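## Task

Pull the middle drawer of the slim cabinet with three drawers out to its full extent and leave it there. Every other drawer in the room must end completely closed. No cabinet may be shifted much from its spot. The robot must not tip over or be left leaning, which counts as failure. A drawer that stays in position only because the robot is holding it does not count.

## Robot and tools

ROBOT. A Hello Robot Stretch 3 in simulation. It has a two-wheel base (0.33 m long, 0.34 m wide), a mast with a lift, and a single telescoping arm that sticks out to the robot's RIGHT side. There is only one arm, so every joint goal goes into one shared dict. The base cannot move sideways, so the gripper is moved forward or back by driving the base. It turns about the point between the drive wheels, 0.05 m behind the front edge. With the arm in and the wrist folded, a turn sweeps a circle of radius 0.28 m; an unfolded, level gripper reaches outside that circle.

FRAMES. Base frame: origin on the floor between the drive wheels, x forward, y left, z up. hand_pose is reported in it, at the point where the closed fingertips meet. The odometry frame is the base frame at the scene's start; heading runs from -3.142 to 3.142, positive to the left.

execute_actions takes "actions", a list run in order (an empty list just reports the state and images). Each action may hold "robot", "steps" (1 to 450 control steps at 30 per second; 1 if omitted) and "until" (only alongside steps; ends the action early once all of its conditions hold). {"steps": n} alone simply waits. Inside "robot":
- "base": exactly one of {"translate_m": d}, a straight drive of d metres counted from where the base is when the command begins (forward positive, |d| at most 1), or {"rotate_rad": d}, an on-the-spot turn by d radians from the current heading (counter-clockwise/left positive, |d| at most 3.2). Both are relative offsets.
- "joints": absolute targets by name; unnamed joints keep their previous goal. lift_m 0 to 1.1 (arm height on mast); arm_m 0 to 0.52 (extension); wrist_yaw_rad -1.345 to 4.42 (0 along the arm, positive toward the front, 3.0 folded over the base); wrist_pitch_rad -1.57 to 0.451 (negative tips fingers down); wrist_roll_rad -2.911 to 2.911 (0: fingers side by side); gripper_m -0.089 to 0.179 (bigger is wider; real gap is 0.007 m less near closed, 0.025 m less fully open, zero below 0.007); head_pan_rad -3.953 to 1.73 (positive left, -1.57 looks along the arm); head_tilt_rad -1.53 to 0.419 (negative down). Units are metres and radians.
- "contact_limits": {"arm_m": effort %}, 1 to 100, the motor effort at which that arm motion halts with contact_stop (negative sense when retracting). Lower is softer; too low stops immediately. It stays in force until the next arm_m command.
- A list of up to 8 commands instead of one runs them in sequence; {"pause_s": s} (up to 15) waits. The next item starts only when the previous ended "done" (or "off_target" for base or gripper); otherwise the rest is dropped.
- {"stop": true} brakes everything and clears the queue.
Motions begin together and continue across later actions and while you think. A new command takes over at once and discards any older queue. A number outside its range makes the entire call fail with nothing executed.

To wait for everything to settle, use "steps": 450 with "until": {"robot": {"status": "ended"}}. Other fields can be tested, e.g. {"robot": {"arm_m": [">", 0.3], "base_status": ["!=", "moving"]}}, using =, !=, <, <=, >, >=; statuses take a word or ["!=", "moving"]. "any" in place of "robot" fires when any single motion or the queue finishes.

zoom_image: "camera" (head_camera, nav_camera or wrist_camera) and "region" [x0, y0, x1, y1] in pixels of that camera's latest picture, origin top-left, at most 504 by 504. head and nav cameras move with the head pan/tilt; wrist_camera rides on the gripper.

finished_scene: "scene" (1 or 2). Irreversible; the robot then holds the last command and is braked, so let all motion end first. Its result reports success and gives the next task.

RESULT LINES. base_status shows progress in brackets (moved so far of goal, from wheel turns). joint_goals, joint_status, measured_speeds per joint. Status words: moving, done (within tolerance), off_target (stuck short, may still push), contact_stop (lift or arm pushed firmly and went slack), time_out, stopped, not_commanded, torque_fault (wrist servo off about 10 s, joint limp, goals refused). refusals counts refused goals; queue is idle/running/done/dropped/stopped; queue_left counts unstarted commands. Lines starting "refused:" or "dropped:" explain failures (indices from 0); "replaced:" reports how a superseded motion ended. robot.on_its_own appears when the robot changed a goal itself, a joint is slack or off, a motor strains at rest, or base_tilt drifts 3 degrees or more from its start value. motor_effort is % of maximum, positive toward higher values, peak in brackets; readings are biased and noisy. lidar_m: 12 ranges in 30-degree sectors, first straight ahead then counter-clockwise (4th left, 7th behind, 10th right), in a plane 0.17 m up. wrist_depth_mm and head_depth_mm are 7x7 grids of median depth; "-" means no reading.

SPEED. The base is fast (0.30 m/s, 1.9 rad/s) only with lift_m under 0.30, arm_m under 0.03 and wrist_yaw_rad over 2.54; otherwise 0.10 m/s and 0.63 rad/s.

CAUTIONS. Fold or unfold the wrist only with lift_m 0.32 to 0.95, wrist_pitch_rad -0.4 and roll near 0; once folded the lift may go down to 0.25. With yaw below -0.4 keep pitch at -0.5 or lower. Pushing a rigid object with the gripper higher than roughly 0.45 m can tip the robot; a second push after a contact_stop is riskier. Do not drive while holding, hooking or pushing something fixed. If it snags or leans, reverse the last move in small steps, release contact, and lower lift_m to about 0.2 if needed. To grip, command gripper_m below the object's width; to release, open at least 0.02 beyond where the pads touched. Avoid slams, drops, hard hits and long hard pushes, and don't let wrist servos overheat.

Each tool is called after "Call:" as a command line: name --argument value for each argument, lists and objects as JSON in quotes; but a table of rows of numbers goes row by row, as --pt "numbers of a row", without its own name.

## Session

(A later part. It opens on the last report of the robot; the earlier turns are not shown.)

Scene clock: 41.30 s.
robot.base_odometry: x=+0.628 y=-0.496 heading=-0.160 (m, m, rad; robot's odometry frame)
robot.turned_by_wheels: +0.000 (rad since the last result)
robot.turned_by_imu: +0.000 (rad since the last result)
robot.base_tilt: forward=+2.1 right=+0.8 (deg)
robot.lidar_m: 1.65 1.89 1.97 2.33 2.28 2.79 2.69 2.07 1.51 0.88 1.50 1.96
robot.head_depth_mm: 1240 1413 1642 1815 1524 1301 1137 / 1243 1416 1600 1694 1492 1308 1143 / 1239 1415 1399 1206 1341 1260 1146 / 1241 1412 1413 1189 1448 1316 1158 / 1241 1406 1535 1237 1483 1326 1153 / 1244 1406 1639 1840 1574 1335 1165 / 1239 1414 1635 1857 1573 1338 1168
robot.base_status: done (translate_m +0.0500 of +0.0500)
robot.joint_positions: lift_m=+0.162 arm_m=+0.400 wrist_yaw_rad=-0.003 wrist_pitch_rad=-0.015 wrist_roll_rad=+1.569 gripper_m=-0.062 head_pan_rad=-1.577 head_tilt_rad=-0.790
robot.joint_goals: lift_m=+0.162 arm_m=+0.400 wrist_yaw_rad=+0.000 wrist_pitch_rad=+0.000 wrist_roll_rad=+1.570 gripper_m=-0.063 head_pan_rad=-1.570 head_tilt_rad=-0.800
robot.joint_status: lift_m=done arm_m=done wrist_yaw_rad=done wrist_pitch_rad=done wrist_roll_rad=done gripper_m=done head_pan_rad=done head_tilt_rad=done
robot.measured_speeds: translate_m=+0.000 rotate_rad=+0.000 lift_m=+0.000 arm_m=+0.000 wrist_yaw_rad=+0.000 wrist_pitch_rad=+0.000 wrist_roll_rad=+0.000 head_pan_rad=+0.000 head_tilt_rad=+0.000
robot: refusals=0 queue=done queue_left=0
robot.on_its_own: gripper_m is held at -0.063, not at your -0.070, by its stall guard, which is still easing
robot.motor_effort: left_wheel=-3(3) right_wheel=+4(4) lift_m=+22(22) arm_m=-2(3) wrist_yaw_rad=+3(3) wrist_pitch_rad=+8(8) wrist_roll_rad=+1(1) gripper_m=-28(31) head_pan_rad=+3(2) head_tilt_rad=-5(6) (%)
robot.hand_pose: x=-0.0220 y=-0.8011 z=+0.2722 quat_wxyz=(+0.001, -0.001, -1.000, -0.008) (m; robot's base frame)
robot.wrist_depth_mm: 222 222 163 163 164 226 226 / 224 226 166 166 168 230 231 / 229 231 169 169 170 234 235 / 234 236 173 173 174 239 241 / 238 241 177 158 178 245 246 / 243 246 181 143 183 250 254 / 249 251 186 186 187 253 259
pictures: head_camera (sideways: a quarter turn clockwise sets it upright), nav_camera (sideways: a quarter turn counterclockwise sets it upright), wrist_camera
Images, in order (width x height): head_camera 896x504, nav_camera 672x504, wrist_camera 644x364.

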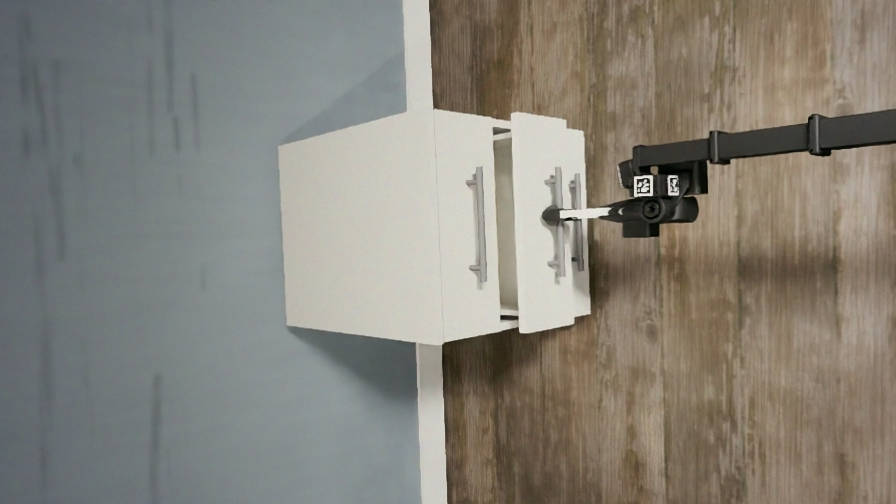

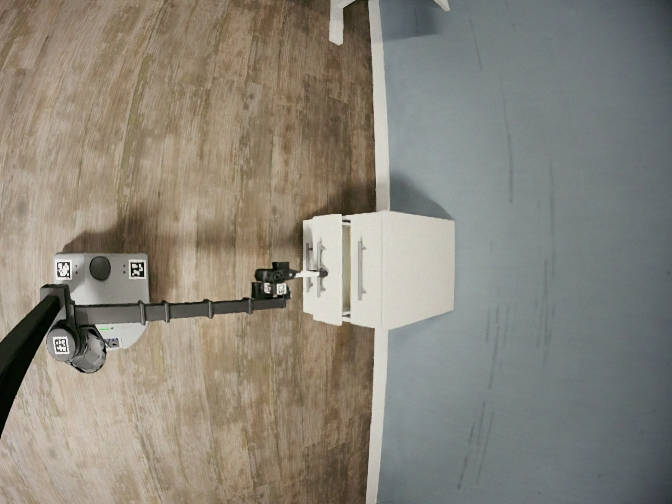

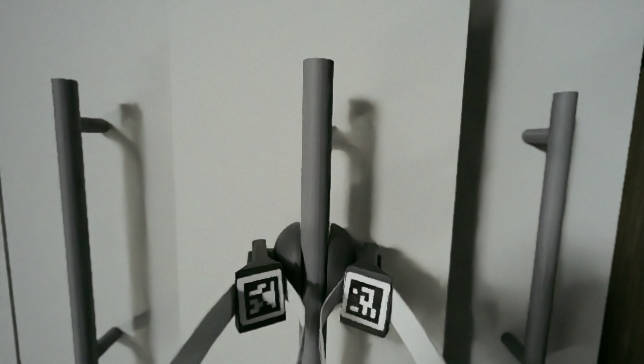

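Call:
execute_actions --actions '[{"robot":{"joints":{"arm_m":0.05,"gripper_m":-0.06},"contact_limits":{"arm_m":6}},"steps":300,"until":{"robot":{"status":"ended"}}}]'

Scene clock: 44.00 s.
robot.base_odometry: x=+0.628 y=-0.496 heading=-0.160 (m, m, rad; robot's odometry frame)
robot.turned_by_wheels: +0.000 (rad since the last result)
robot.turned_by_imu: +0.000 (rad since the last result)
robot.base_tilt: forward=+1.9 right=+0.7 (deg)
robot.lidar_m: 1.66 1.89 1.98 2.33 2.29 2.79 2.69 2.07 1.51 0.88 1.51 1.95
robot.head_depth_mm: 1243 1418 1643 1807 1516 1301 1138 / 1248 1417 1615 1697 1489 1229 1158 / 1242 1421 1393 1199 1220 1159 - / 1240 1419 1414 1185 1225 1172 1147 / 1242 1408 1535 1229 1455 1251 1159 / 1246 1413 1638 1848 1564 1328 1162 / 1242 1401 1630 1841 1576 1334 1167
robot.base_status: done (translate_m +0.0500 of +0.0500)
robot.joint_positions: lift_m=+0.162 arm_m=+0.114 wrist_yaw_rad=-0.009 wrist_pitch_rad=-0.018 wrist_roll_rad=+1.569 gripper_m=-0.050 head_pan_rad=-1.577 head_tilt_rad=-0.790
robot.joint_goals: lift_m=+0.162 arm_m=+0.114 wrist_yaw_rad=+0.000 wrist_pitch_rad=+0.000 wrist_roll_rad=+1.570 gripper_m=-0.051 head_pan_rad=-1.570 head_tilt_rad=-0.800
robot.joint_status: lift_m=done arm_m=contact_stop wrist_yaw_rad=done wrist_pitch_rad=done wrist_roll_rad=done gripper_m=done head_pan_rad=done head_tilt_rad=done
robot.measured_speeds: translate_m=+0.000 rotate_rad=+0.001 lift_m=+0.000 arm_m=+0.000 wrist_yaw_rad=+0.060 wrist_pitch_rad=+0.000 wrist_roll_rad=+0.000 head_pan_rad=+0.000 head_tilt_rad=+0.000
robot: refusals=0 queue=dropped queue_left=0
robot.on_its_own: gripper_m is held at -0.051, not at your -0.060, by its stall guard, which is still easing; arm_m is slack since a contact_stop, until your next command for it (your +0.050 is given up)
robot.motor_effort: left_wheel=-3(5) right_wheel=+5(7) lift_m=+22(22) arm_m=-4(9) wrist_yaw_rad=+10(18) wrist_pitch_rad=+9(9) wrist_roll_rad=+0(1) gripper_m=-24(25) head_pan_rad=+2(3) head_tilt_rad=-6(5) (%)
robot.contact_limits: arm_m 6 (drawing in: default 17, maximum 28; extending or still: default 25, maximum 40)
robot.hand_pose: x=-0.0237 y=-0.5152 z=+0.2716 quat_wxyz=(+0.001, -0.005, -1.000, -0.009) (m; robot's base frame)
robot.wrist_depth_mm: - - 164 164 165 435 311 / - - 167 167 169 461 311 / - - 170 170 172 460 309 / - - 173 174 175 457 309 / - - 177 159 179 456 308 / - - 181 143 183 452 307 / - - 185 186 188 450 304
pictures: head_camera (sideways: a quarter turn clockwise sets it upright), nav_camera (sideways: a quarter turn counterclockwise sets it upright), wrist_camera
Images, in order (width x height): head_camera 896x504, nav_camera 672x504, wrist_camera 644x364.

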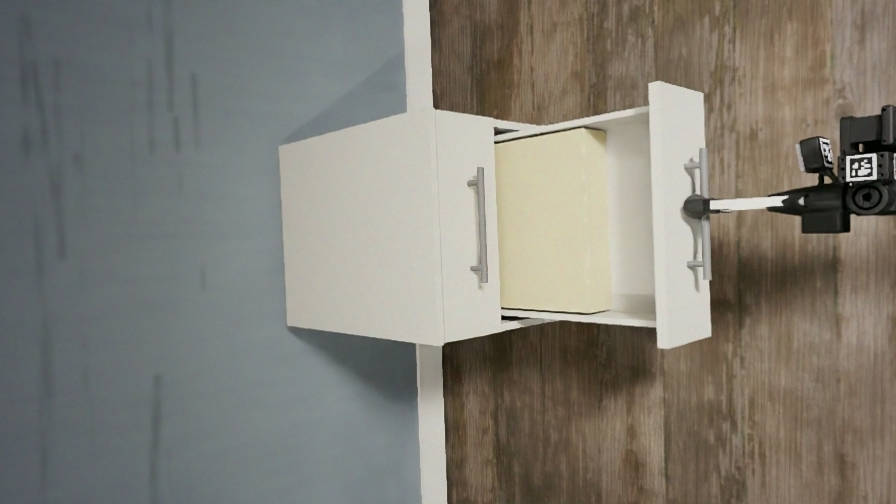

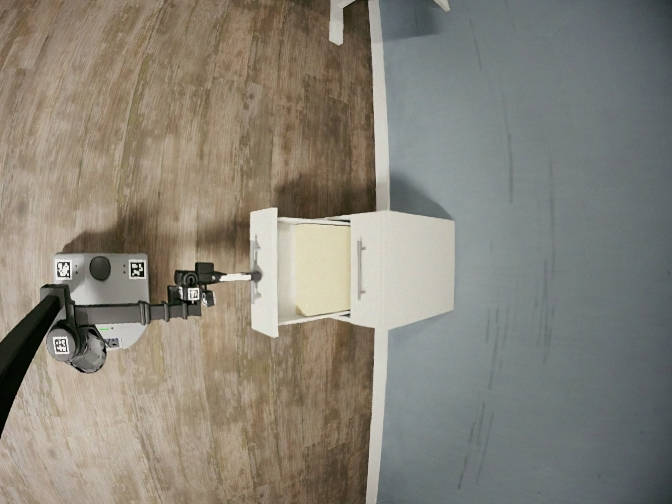

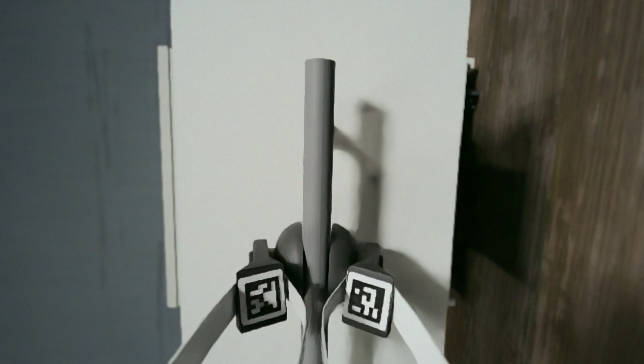

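Travelled 0.35 m, likely the stop. Confirm with one more gentle tug, then release.

Call:
execute_actions --actions '[{"robot":{"joints":{"arm_m":0.09},"contact_limits":{"arm_m":7}},"steps":100,"until":{"robot":{"status":"ended"}}},{"robot":[{"joints":{"gripper_m":0.06}},{"joints":{"arm_m":0.04}}],"steps":200,"until":{"robot":{"status":"ended"}}}]'

Scene clock: 47.47 s.
robot.base_odometry: x=+0.628 y=-0.496 heading=-0.160 (m, m, rad; robot's odometry frame)
robot.turned_by_wheels: +0.000 (rad since the last result)
robot.turned_by_imu: -0.001 (rad since the last result)
robot.base_tilt: forward=+2.1 right=+0.8 (deg)
robot.lidar_m: 1.66 1.90 1.98 2.32 2.28 2.79 2.69 2.06 1.51 0.88 1.51 1.95
robot.head_depth_mm: 1246 1420 1644 1811 1523 1305 1134 / 1244 1415 1600 1705 1495 1232 1140 / 1245 1411 1396 1203 1218 1162 1166 / 1240 1416 1409 1187 1227 1169 1152 / 1242 1411 1530 1233 1451 1250 1162 / 1244 1410 1635 1856 1569 1332 1162 / 1239 1412 1629 1856 1569 1340 1174
robot.base_status: done (translate_m +0.0500 of +0.0500)
robot.joint_positions: lift_m=+0.162 arm_m=+0.040 wrist_yaw_rad=-0.001 wrist_pitch_rad=-0.018 wrist_roll_rad=+1.569 gripper_m=+0.060 head_pan_rad=-1.577 head_tilt_rad=-0.790
robot.joint_goals: lift_m=+0.162 arm_m=+0.040 wrist_yaw_rad=+0.000 wrist_pitch_rad=+0.000 wrist_roll_rad=+1.570 gripper_m=+0.060 head_pan_rad=-1.570 head_tilt_rad=-0.800
robot.joint_status: lift_m=done arm_m=done wrist_yaw_rad=done wrist_pitch_rad=done wrist_roll_rad=done gripper_m=done head_pan_rad=done head_tilt_rad=done
robot.measured_speeds: translate_m=+0.000 rotate_rad=+0.000 lift_m=+0.000 arm_m=+0.000 wrist_yaw_rad=+0.000 wrist_pitch_rad=+0.000 wrist_roll_rad=+0.000 head_pan_rad=+0.000 head_tilt_rad=+0.000
robot: refusals=0 queue=done queue_left=0
robot.motor_effort: left_wheel=-2(3) right_wheel=+4(5) lift_m=+22(22) arm_m=-1(10) wrist_yaw_rad=+2(11) wrist_pitch_rad=+9(9) wrist_roll_rad=+0(1) gripper_m=+1(80) head_pan_rad=+2(3) head_tilt_rad=-5(5) (%)
robot.hand_pose: x=-0.0217 y=-0.4410 z=+0.2715 quat_wxyz=(+0.001, -0.001, -1.000, -0.009) (m; robot's base frame)
robot.wrist_depth_mm: - - 235 234 237 467 312 / - - 241 239 242 462 312 / - - 245 242 248 462 310 / - - 251 249 253 462 309 / - - 597 254 609 457 308 / - - - 260 - 452 307 / - - 269 265 271 422 304
pictures: head_camera (sideways: a quarter turn clockwise sets it upright), nav_camera (sideways: a quarter turn counterclockwise sets it upright), wrist_camera
replaced: robot.arm_m: its motion had ended contact_stop
Images, in order (width x height): head_camera 896x504, nav_camera 672x504, wrist_camera 644x364.

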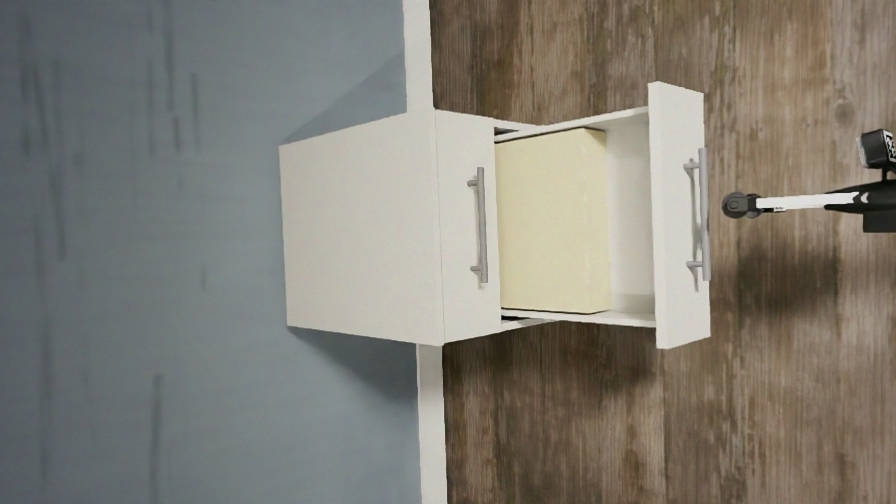

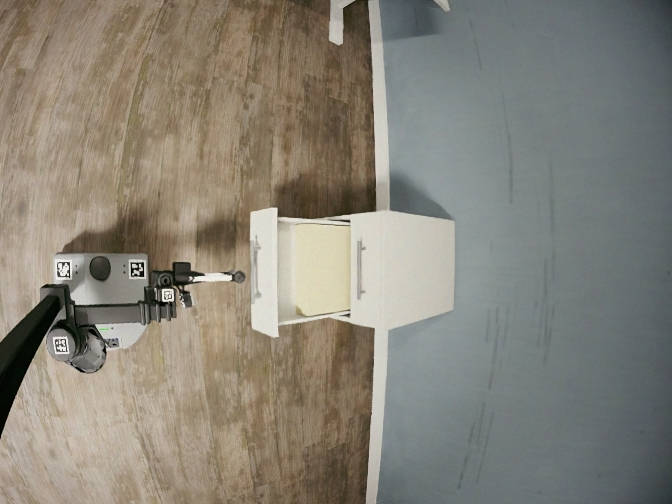

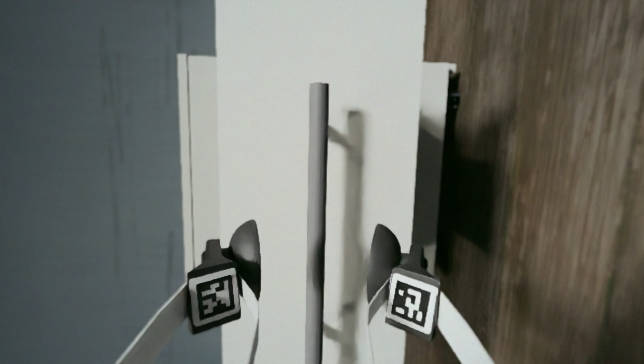

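Call:
finished_scene --scene 1

The scene is finished: the task was done.


## Next scene

Pull the top drawer of the slim cabinet with three drawers out to its full extent and leave it there. Every other drawer in the room must end completely closed. No cabinet may be shifted much from its spot. The robot must not tip over or be left leaning, which counts as failure. A drawer that stays in position only because the robot is holding it does not count.

Call:
execute_actions --actions '[]'

Scene clock: 0.00 s.
robot.base_odometry: x=+0.000 y=+0.000 heading=+0.000 (m, m, rad; robot's odometry frame)
robot.turned_by_wheels: +0.000 (rad since the last result)
robot.turned_by_imu: +0.000 (rad since the last result)
robot.base_tilt: forward=+2.1 right=+0.7 (deg)
robot.lidar_m: 1.20 1.20 1.64 1.93 1.99 2.19 1.52 1.58 2.91 2.45 2.24 1.74
robot.head_depth_mm: 1673 1669 1645 1642 1633 1602 1611 / 1678 1659 1663 1636 1628 1611 1595 / 1675 1665 1638 1635 1622 1614 1599 / 1672 1671 1647 1630 1624 1603 1583 / 1670 1658 1653 1631 1615 1612 1585 / 1667 1664 1645 1642 1627 1157 1117 / 1684 1668 1665 1641 1626 1104 1097
robot.base_status: not_commanded
robot.joint_positions: lift_m=+0.567 arm_m=-0.001 wrist_yaw_rad=+3.063 wrist_pitch_rad=-0.588 wrist_roll_rad=-0.014 gripper_m=+0.037 head_pan_rad=-0.018 head_tilt_rad=+0.008
robot.joint_goals: lift_m=+0.567 arm_m=-0.001 wrist_yaw_rad=+3.063 wrist_pitch_rad=-0.588 wrist_roll_rad=-0.014 gripper_m=+0.037 head_pan_rad=-0.018 head_tilt_rad=+0.008
robot.joint_status: lift_m=not_commanded arm_m=not_commanded wrist_yaw_rad=not_commanded wrist_pitch_rad=not_commanded wrist_roll_rad=not_commanded gripper_m=not_commanded head_pan_rad=not_commanded head_tilt_rad=not_commanded
robot.measured_speeds: translate_m=+0.000 rotate_rad=+0.000 lift_m=+0.000 arm_m=+0.000 wrist_yaw_rad=+0.000 wrist_pitch_rad=+0.000 wrist_roll_rad=+0.000 head_pan_rad=+0.000 head_tilt_rad=+0.000
robot: refusals=0 queue=idle queue_left=0
robot.motor_effort: left_wheel=+0 right_wheel=+0 lift_m=+18 arm_m=+0 wrist_yaw_rad=+0 wrist_pitch_rad=+6 wrist_roll_rad=+0 gripper_m=+0 head_pan_rad=+1 head_tilt_rad=+2 (%)
robot.hand_pose: x=-0.0055 y=+0.0552 z=+0.5437 quat_wxyz=(+0.230, +0.679, +0.180, +0.673) (m; robot's base frame)
robot.wrist_depth_mm: - - - - - - - / - - - - - - - / - - - - - - - / - - - - - - - / 844 853 - 895 877 901 898 / 731 750 - 757 776 765 782 / 642 654 - 693 653 682 681
pictures: head_camera (sideways: a quarter turn clockwise sets it upright), nav_camera (sideways: a quarter turn counterclockwise sets it upright), wrist_camera
Images, in order (width x height): head_camera 896x504, nav_camera 672x504, wrist_camera 644x364.

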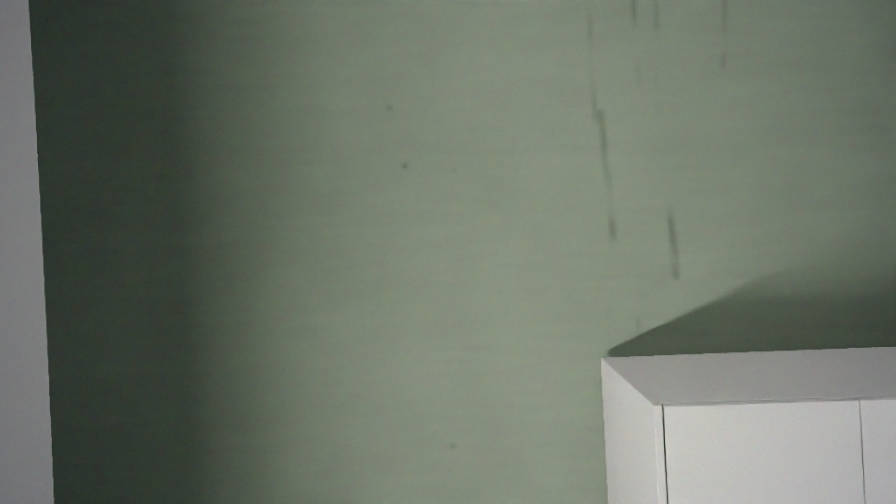

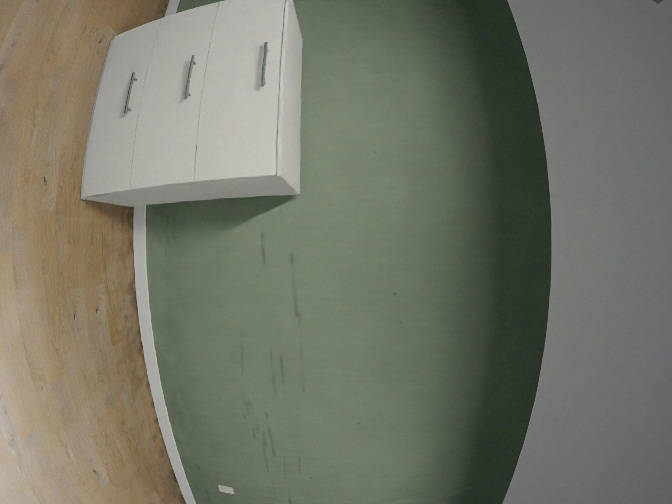

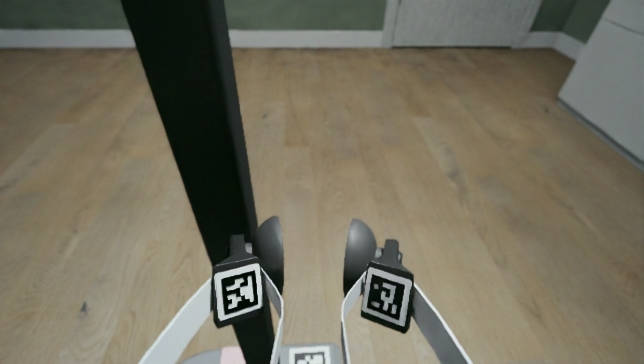

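Call:
execute_actions --actions '[{"robot":{"joints":{"head_pan_rad":-1.5,"head_tilt_rad":-0.4,"lift_m":0.28,"wrist_pitch_rad":-0.4}},"steps":200,"until":{"robot":{"head_pan_rad_status":"done"}}}]'

Call:
execute_actions --actions '[{"robot":{"joints":{"head_pan_rad":-3.0}},"steps":200,"until":{"robot":{"head_pan_rad_status":"done"}}}]'

Scene clock: 1.40 s.
robot.base_odometry: x=+0.000 y=+0.000 heading=+0.000 (m, m, rad; robot's odometry frame)
robot.turned_by_wheels: +0.000 (rad since the last result)
robot.turned_by_imu: +0.000 (rad since the last result)
robot.base_tilt: forward=+2.1 right=+0.7 (deg)
robot.lidar_m: 1.20 1.20 1.64 1.93 1.99 2.19 1.52 1.58 2.91 2.45 2.23 1.74
robot.head_depth_mm: 2452 2555 2713 2991 2393 1787 1409 / 2465 2606 2715 2958 2415 1793 1427 / 2480 2650 2814 2984 2438 1796 1445 / 2470 2668 2817 3044 2442 1814 1434 / 2507 2673 2829 3038 2474 1832 1451 / 2534 2660 2806 2329 2428 1850 1477 / 2568 2700 2926 3049 2479 1868 1479
robot.base_status: not_commanded
robot.joint_positions: lift_m=+0.454 arm_m=-0.001 wrist_yaw_rad=+3.063 wrist_pitch_rad=-0.422 wrist_roll_rad=-0.014 gripper_m=+0.037 head_pan_rad=-1.493 head_tilt_rad=-0.395
robot.joint_goals: lift_m=+0.280 arm_m=-0.001 wrist_yaw_rad=+3.063 wrist_pitch_rad=-0.400 wrist_roll_rad=-0.014 gripper_m=+0.037 head_pan_rad=-1.500 head_tilt_rad=-0.400
robot.joint_status: lift_m=moving arm_m=not_commanded wrist_yaw_rad=not_commanded wrist_pitch_rad=moving wrist_roll_rad=not_commanded gripper_m=not_commanded head_pan_rad=done head_tilt_rad=done
robot.measured_speeds: translate_m=+0.000 rotate_rad=+0.000 lift_m=-0.110 arm_m=+0.000 wrist_yaw_rad=+0.000 wrist_pitch_rad=+0.000 wrist_roll_rad=+0.000 head_pan_rad=+0.000 head_tilt_rad=+0.000
robot: refusals=0 queue=running queue_left=0
robot.motor_effort: left_wheel=+0(1) right_wheel=+0(0) lift_m=+12(20) arm_m=+1(0) wrist_yaw_rad=+0(0) wrist_pitch_rad=+12(8) wrist_roll_rad=+0(0) gripper_m=+0(0) head_pan_rad=+0(28) head_tilt_rad=-3(34) (%)
robot.hand_pose: x=-0.0036 y=+0.0793 z=+0.4661 quat_wxyz=(+0.174, +0.691, +0.122, +0.690) (m; robot's base frame)
robot.wrist_depth_mm: - - - - - - - / - - - - - - - / - - - - - - - / - - - - - - - / 838 857 - 887 903 904 942 / 705 713 - 714 740 744 746 / 609 609 601 618 618 636 644
pictures: head_camera (sideways: a quarter turn clockwise sets it upright), nav_camera (sideways: a quarter turn counterclockwise sets it upright), wrist_camera
Images, in order (width x height): head_camera 896x504, nav_camera 672x504, wrist_camera 644x364.

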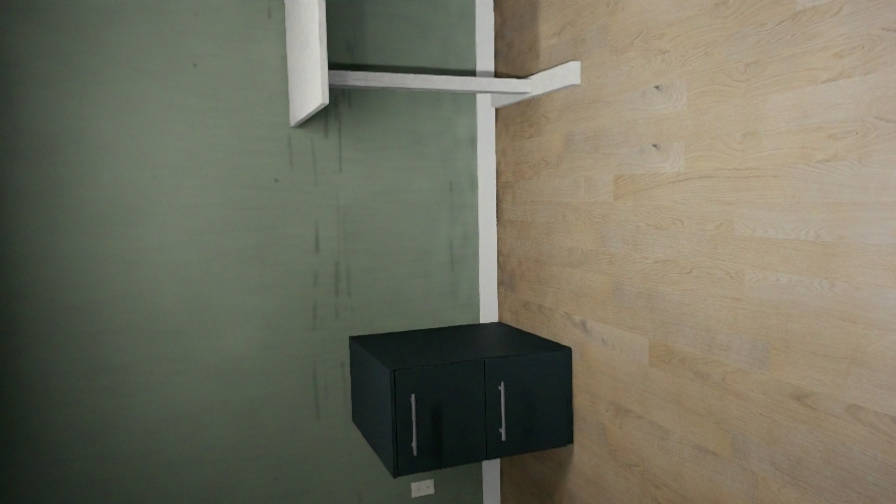

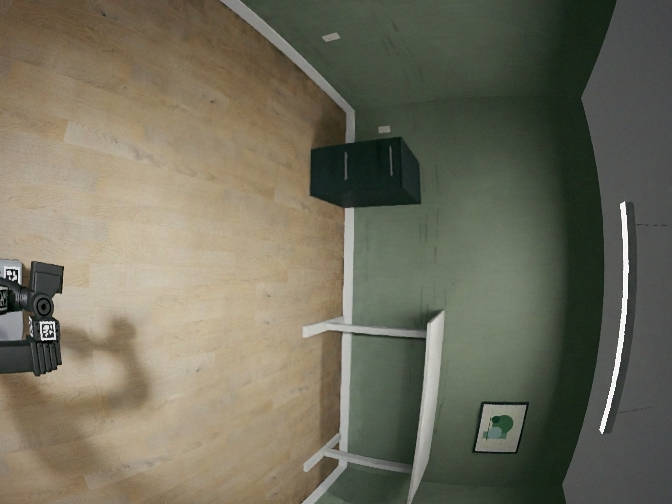

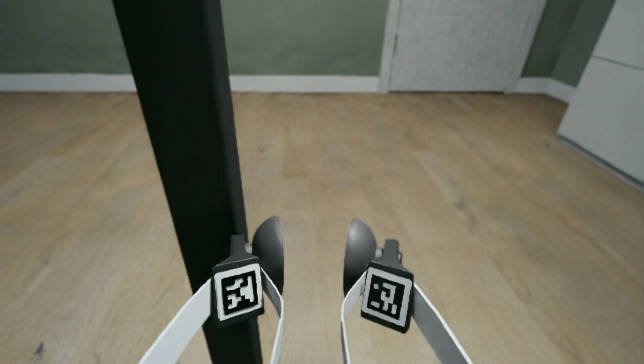

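Scene clock: 2.70 s.
robot.base_odometry: x=+0.000 y=+0.000 heading=+0.000 (m, m, rad; robot's odometry frame)
robot.turned_by_wheels: +0.000 (rad since the last result)
robot.turned_by_imu: +0.000 (rad since the last result)
robot.base_tilt: forward=+2.1 right=+0.8 (deg)
robot.lidar_m: 1.20 1.20 1.64 1.93 2.00 2.19 1.52 1.58 2.92 2.45 2.24 1.75
robot.head_depth_mm: 1778 1871 1990 2164 2277 1782 1417 / 1787 1900 2034 2191 2294 1781 1432 / 1801 1928 2080 2164 1746 1802 1437 / 1852 1970 2098 2168 1758 1831 1447 / 1866 1983 2138 2291 2269 1846 1450 / 1892 2026 2179 2324 2477 1840 1475 / 1929 2084 2215 2399 2512 1878 1479
robot.base_status: not_commanded
robot.joint_positions: lift_m=+0.311 arm_m=-0.001 wrist_yaw_rad=+3.063 wrist_pitch_rad=-0.422 wrist_roll_rad=-0.014 gripper_m=+0.037 head_pan_rad=-2.993 head_tilt_rad=-0.395
robot.joint_goals: lift_m=+0.280 arm_m=-0.001 wrist_yaw_rad=+3.063 wrist_pitch_rad=-0.400 wrist_roll_rad=-0.014 gripper_m=+0.037 head_pan_rad=-3.000 head_tilt_rad=-0.400
robot.joint_status: lift_m=moving arm_m=not_commanded wrist_yaw_rad=not_commanded wrist_pitch_rad=moving wrist_roll_rad=not_commanded gripper_m=not_commanded head_pan_rad=done head_tilt_rad=done
robot.measured_speeds: translate_m=+0.000 rotate_rad=+0.000 lift_m=-0.110 arm_m=+0.000 wrist_yaw_rad=+0.000 wrist_pitch_rad=+0.000 wrist_roll_rad=+0.000 head_pan_rad=+0.000 head_tilt_rad=+0.000
robot: refusals=0 queue=done queue_left=0
robot.motor_effort: left_wheel=+0(0) right_wheel=+0(0) lift_m=+15(12) arm_m=+0(0) wrist_yaw_rad=+0(0) wrist_pitch_rad=+10(11) wrist_roll_rad=+1(0) gripper_m=+0(0) head_pan_rad=-2(25) head_tilt_rad=-2(3) (%)
robot.hand_pose: x=-0.0036 y=+0.0793 z=+0.3231 quat_wxyz=(+0.174, +0.691, +0.122, +0.690) (m; robot's base frame)
robot.wrist_depth_mm: - - - - - - - / - - - - - - - / - - - - - - - / 790 794 814 826 841 862 885 / 635 644 - 686 673 679 685 / 531 542 - 544 559 559 566 / 458 485 - - 460 480 480
pictures: head_camera (sideways: a quarter turn clockwise sets it upright), nav_camera (sideways: a quarter turn counterclockwise sets it upright), wrist_camera
Images, in order (width x height): head_camera 896x504, nav_camera 672x504, wrist_camera 644x364.

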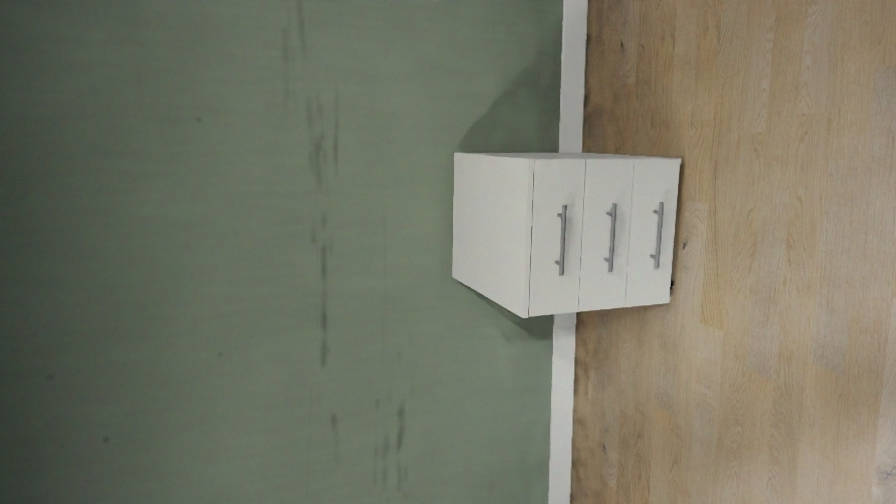

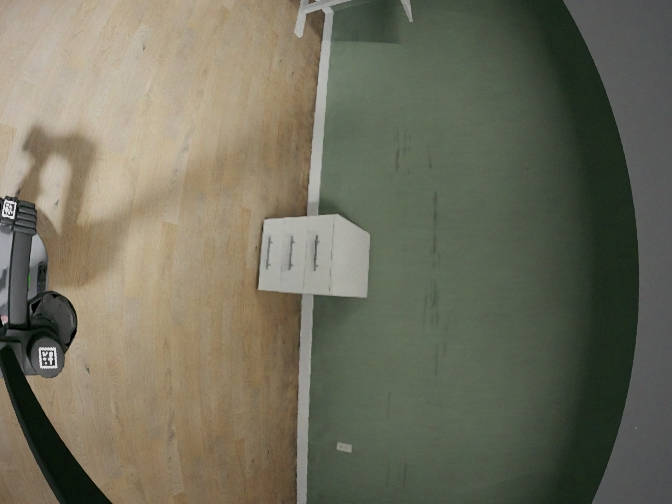

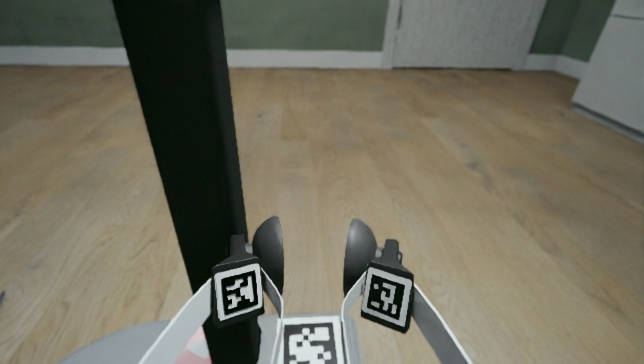

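Call:
execute_actions --actions '[{"robot":[{"joints":{"lift_m":0.28,"head_pan_rad":-1.57,"head_tilt_rad":-0.8},"base":{"rotate_rad":0.386}},{"base":{"translate_m":-0.69}},{"base":{"rotate_rad":-1.946}},{"joints":{"lift_m":0.33}},{"joints":{"wrist_yaw_rad":0.0,"gripper_m":0.07}},{"joints":{"wrist_pitch_rad":0,"wrist_roll_rad":1.57,"lift_m":0.312,"arm_m":0.3}}],"steps":450,"until":{"robot":{"status":"ended"}}},{"steps":300,"until":{"robot":{"status":"ended"}}}]'

Scene clock: 17.57 s.
robot.base_odometry: x=-0.639 y=-0.260 heading=-1.560 (m, m, rad; robot's odometry frame)
robot.turned_by_wheels: -1.560 (rad since the last result)
robot.turned_by_imu: -1.558 (rad since the last result)
robot.base_tilt: forward=+2.2 right=+0.6 (deg)
robot.lidar_m: 2.18 2.28 2.40 2.02 1.89 2.26 2.18 2.07 1.52 0.89 1.52 2.08
robot.head_depth_mm: 1258 1428 1657 1827 1529 1311 1138 / 1256 1440 1629 1712 1500 1321 1146 / 1257 1432 1411 1190 1384 1244 1151 / 1264 1429 1428 1199 1442 1318 1157 / 1261 1423 1540 1228 1510 1337 1168 / 1260 1424 1659 1867 1589 1341 1173 / 1253 1433 1659 1867 1602 1349 1177
robot.base_status: done (rotate_rad -1.9459 of -1.9460)
robot.joint_positions: lift_m=+0.312 arm_m=+0.300 wrist_yaw_rad=+0.001 wrist_pitch_rad=-0.023 wrist_roll_rad=+1.568 gripper_m=+0.070 head_pan_rad=-1.577 head_tilt_rad=-0.790
robot.joint_goals: lift_m=+0.312 arm_m=+0.300 wrist_yaw_rad=+0.000 wrist_pitch_rad=+0.000 wrist_roll_rad=+1.570 gripper_m=+0.070 head_pan_rad=-1.570 head_tilt_rad=-0.800
robot.joint_status: lift_m=done arm_m=done wrist_yaw_rad=done wrist_pitch_rad=done wrist_roll_rad=done gripper_m=done head_pan_rad=done head_tilt_rad=done
robot.measured_speeds: translate_m=+0.000 rotate_rad=+0.000 lift_m=+0.000 arm_m=+0.000 wrist_yaw_rad=+0.000 wrist_pitch_rad=+0.000 wrist_roll_rad=+0.000 head_pan_rad=+0.000 head_tilt_rad=+0.000
robot: refusals=0 queue=done queue_left=0
robot.motor_effort: left_wheel=+3(15) right_wheel=-3(11) lift_m=+14(23) arm_m=+3(4) wrist_yaw_rad=-1(3) wrist_pitch_rad=+11(11) wrist_roll_rad=+1(3) gripper_m=+1(83) head_pan_rad=+2(26) head_tilt_rad=-5(35) (%)
robot.hand_pose: x=-0.0211 y=-0.7004 z=+0.4208 quat_wxyz=(+0.002, +0.000, -1.000, -0.012) (m; robot's base frame)
robot.wrist_depth_mm: 858 868 313 311 313 316 315 / 868 867 320 320 323 322 325 / 895 904 333 330 332 332 333 / 915 937 343 343 343 341 345 / 938 942 356 350 353 355 356 / 963 972 362 365 361 367 366 / 996 - 372 375 380 381 383
pictures: head_camera (sideways: a quarter turn clockwise sets it upright), nav_camera (sideways: a quarter turn counterclockwise sets it upright), wrist_camera
Images, in order (width x height): head_camera 896x504, nav_camera 672x504, wrist_camera 644x364.

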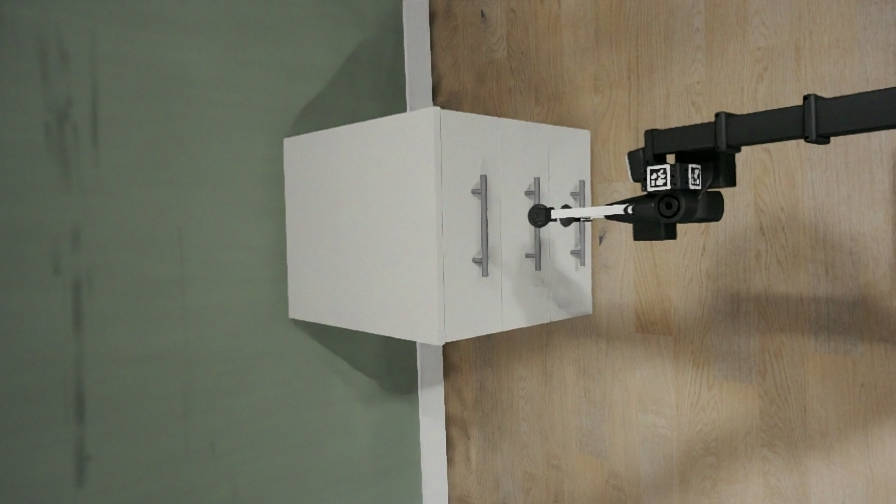

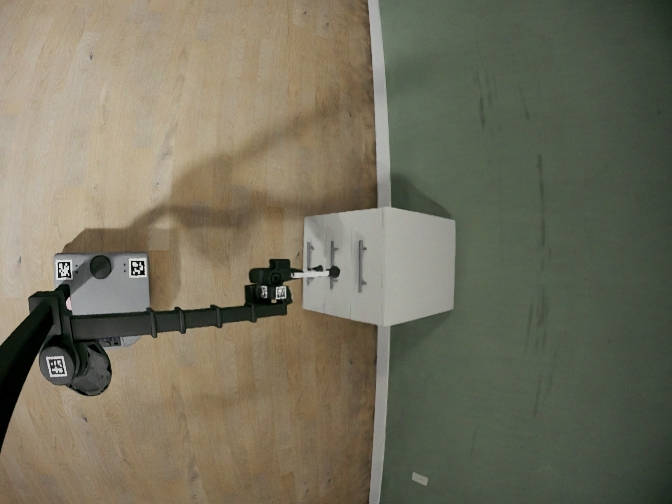

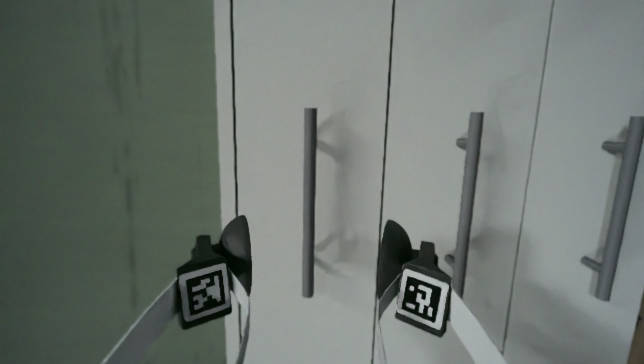

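Call:
execute_actions --actions '[{"robot":[{"joints":{"arm_m":0.45,"lift_m":0.319,"gripper_m":0.055}},{"joints":{"arm_m":0.51},"contact_limits":{"arm_m":8}}],"steps":450,"until":{"robot":{"status":"ended"}}},{"robot":{"joints":{"gripper_m":-0.07}},"steps":100,"until":{"robot":{"status":"ended"}}},{"robot":{"joints":{"arm_m":0.40}},"steps":200,"until":{"robot":{"status":"ended"}}}]'

Scene clock: 23.33 s.
robot.base_odometry: x=-0.639 y=-0.260 heading=-1.560 (m, m, rad; robot's odometry frame)
robot.turned_by_wheels: +0.000 (rad since the last result)
robot.turned_by_imu: -0.001 (rad since the last result)
robot.base_tilt: forward=+2.0 right=+0.8 (deg)
robot.lidar_m: 2.17 2.28 2.41 2.03 1.88 2.26 2.18 2.07 1.52 0.88 1.52 2.09
robot.head_depth_mm: 1264 1424 1665 1822 1531 1304 1145 / 1266 1434 1617 1706 1511 1320 1146 / 1260 1438 1421 1165 1292 1291 1151 / 1255 1421 1425 1179 1397 1331 1158 / 1261 1432 1547 1205 1491 1338 1166 / 1260 1429 1639 1864 1585 1346 1164 / 1258 1421 1639 1885 1587 1351 1174
robot.base_status: done (rotate_rad -1.9458 of -1.9460)
robot.joint_positions: lift_m=+0.319 arm_m=+0.400 wrist_yaw_rad=+0.006 wrist_pitch_rad=-0.021 wrist_roll_rad=+1.568 gripper_m=-0.062 head_pan_rad=-1.577 head_tilt_rad=-0.791
robot.joint_goals: lift_m=+0.319 arm_m=+0.400 wrist_yaw_rad=+0.000 wrist_pitch_rad=+0.000 wrist_roll_rad=+1.570 gripper_m=-0.064 head_pan_rad=-1.570 head_tilt_rad=-0.800
robot.joint_status: lift_m=done arm_m=done wrist_yaw_rad=done wrist_pitch_rad=done wrist_roll_rad=done gripper_m=done head_pan_rad=done head_tilt_rad=done
robot.measured_speeds: translate_m=+0.000 rotate_rad=+0.000 lift_m=+0.000 arm_m=+0.000 wrist_yaw_rad=+0.000 wrist_pitch_rad=+0.000 wrist_roll_rad=+0.000 head_pan_rad=+0.000 head_tilt_rad=+0.000
robot: refusals=0 queue=done queue_left=0
robot.on_its_own: gripper_m is held at -0.064, not at your -0.070, by its stall guard, which is still easing
robot.motor_effort: left_wheel=+5(5) right_wheel=-6(6) lift_m=+21(21) arm_m=-2(9) wrist_yaw_rad=-6(6) wrist_pitch_rad=+10(11) wrist_roll_rad=+1(1) gripper_m=-27(99) head_pan_rad=+2(4) head_tilt_rad=-5(6) (%)
robot.hand_pose: x=-0.0199 y=-0.8009 z=+0.4277 quat_wxyz=(+0.002, +0.003, -1.000, -0.011) (m; robot's base frame)
robot.wrist_depth_mm: 750 751 157 158 159 217 219 / 767 778 162 162 164 225 226 / 799 805 167 167 169 231 232 / 815 815 172 172 174 239 240 / 843 852 178 161 180 247 248 / 855 869 183 148 186 254 257 / 899 892 192 191 193 263 267
pictures: head_camera (sideways: a quarter turn clockwise sets it upright), nav_camera (sideways: a quarter turn counterclockwise sets it upright), wrist_camera
replaced: robot.arm_m: its motion had ended contact_stop
Images, in order (width x height): head_camera 896x504, nav_camera 672x504, wrist_camera 644x364.

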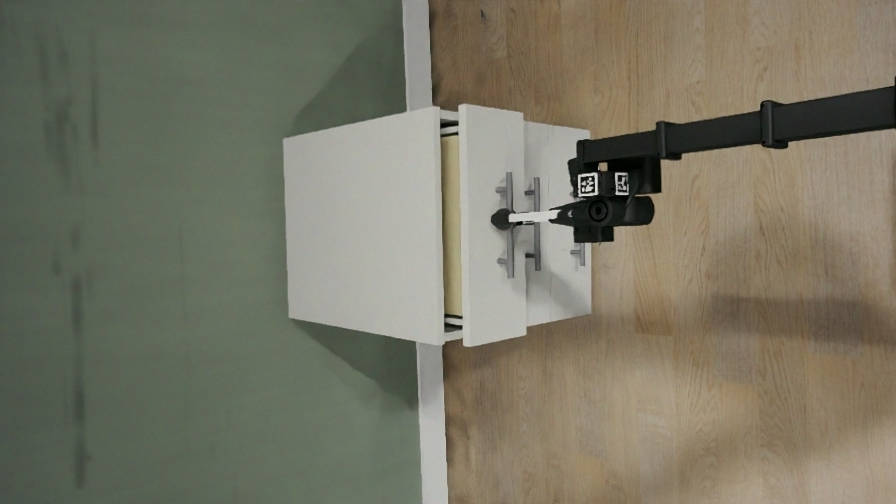

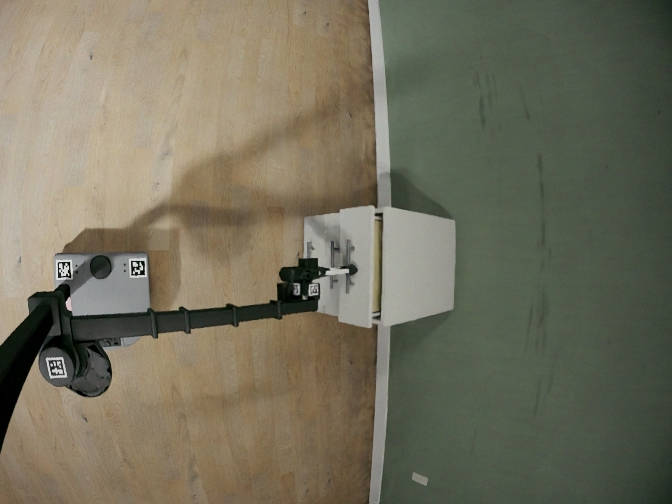

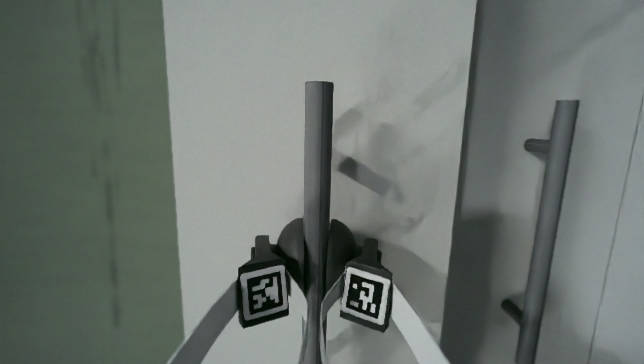

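Call:
execute_actions --actions '[{"robot":[{"joints":{"arm_m":0.27,"gripper_m":-0.06},"contact_limits":{"arm_m":7},"base":{"translate_m":0.005}},{"joints":{"arm_m":0.14},"contact_limits":{"arm_m":7},"base":{"translate_m":0.005}},{"joints":{"arm_m":0.05},"contact_limits":{"arm_m":7}}],"steps":400,"until":{"robot":{"status":"ended"}}}]'

Scene clock: 29.30 s.
robot.base_odometry: x=-0.639 y=-0.270 heading=-1.560 (m, m, rad; robot's odometry frame)
robot.turned_by_wheels: +0.000 (rad since the last result)
robot.turned_by_imu: -0.001 (rad since the last result)
robot.base_tilt: forward=+2.2 right=+0.8 (deg)
robot.lidar_m: 2.17 2.28 2.39 2.07 1.89 2.27 2.19 2.07 1.52 0.89 1.52 2.09
robot.head_depth_mm: 1259 1432 1646 1824 1536 1313 1145 / 1261 1429 1586 1702 1034 1288 1167 / 1266 1431 1407 1188 1012 1297 1199 / 1260 1431 1427 1196 1010 1299 1158 / 1258 1429 1574 1248 1044 1303 1159 / 1262 1435 1665 1872 1584 1343 1173 / 1252 1434 1659 1863 1587 1355 1170
robot.base_status: done (translate_m +0.0050 of +0.0050)
robot.joint_positions: lift_m=+0.319 arm_m=+0.050 wrist_yaw_rad=+0.001 wrist_pitch_rad=-0.023 wrist_roll_rad=+1.568 gripper_m=-0.041 head_pan_rad=-1.577 head_tilt_rad=-0.791
robot.joint_goals: lift_m=+0.319 arm_m=+0.050 wrist_yaw_rad=+0.000 wrist_pitch_rad=+0.000 wrist_roll_rad=+1.570 gripper_m=-0.042 head_pan_rad=-1.570 head_tilt_rad=-0.800
robot.joint_status: lift_m=done arm_m=done wrist_yaw_rad=done wrist_pitch_rad=done wrist_roll_rad=done gripper_m=done head_pan_rad=done head_tilt_rad=done
robot.measured_speeds: translate_m=+0.000 rotate_rad=+0.000 lift_m=+0.000 arm_m=+0.000 wrist_yaw_rad=+0.000 wrist_pitch_rad=+0.000 wrist_roll_rad=+0.000 head_pan_rad=+0.000 head_tilt_rad=+0.000
robot: refusals=0 queue=done queue_left=0
robot.on_its_own: gripper_m is held at -0.042, not at your -0.060, by its stall guard, which is not easing now
robot.motor_effort: left_wheel=+3(11) right_wheel=-2(6) lift_m=+21(21) arm_m=-2(8) wrist_yaw_rad=-2(14) wrist_pitch_rad=+11(11) wrist_roll_rad=+1(1) gripper_m=-15(27) head_pan_rad=+2(2) head_tilt_rad=-5(5) (%)
robot.contact_limits: arm_m 7 (drawing in: default 17, maximum 28; extending or still: default 25, maximum 40)
robot.hand_pose: x=-0.0210 y=-0.4508 z=+0.4274 quat_wxyz=(+0.002, +0.001, -1.000, -0.012) (m; robot's base frame)
robot.wrist_depth_mm: - - 221 219 222 739 495 / - - 227 227 229 574 494 / - - 233 234 236 587 491 / - - 243 241 245 597 490 / - - 251 245 254 620 485 / - - - - 989 675 486 / - - 268 267 - 723 484
pictures: head_camera (sideways: a quarter turn clockwise sets it upright), nav_camera (sideways: a quarter turn counterclockwise sets it upright), wrist_camera
Images, in order (width x height): head_camera 896x504, nav_camera 672x504, wrist_camera 644x364.

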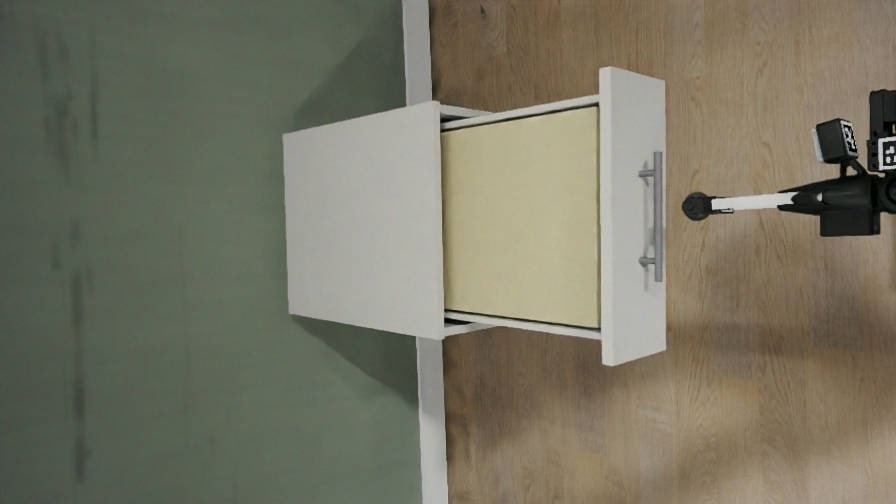

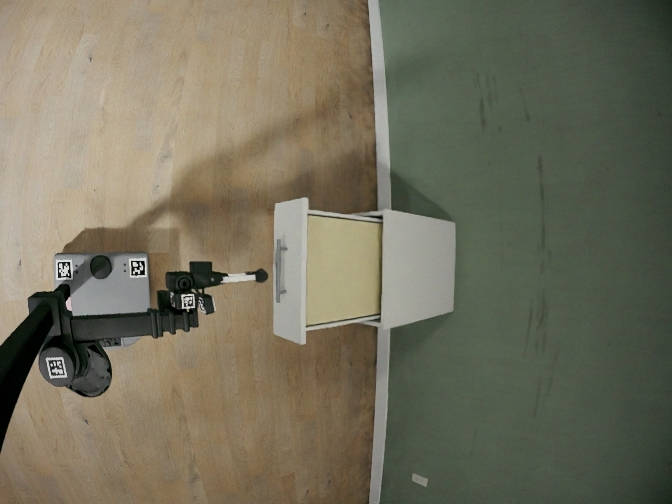

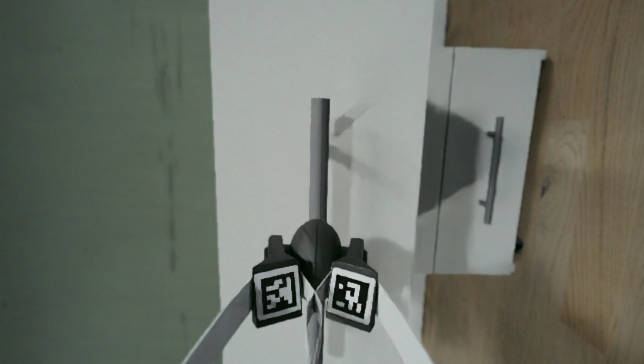

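The gripper slipped off at the stop. The drawer is out about 0.35 m, which is its full travel.

Call:
finished_scene --scene 2

The scene is finished: the task was done.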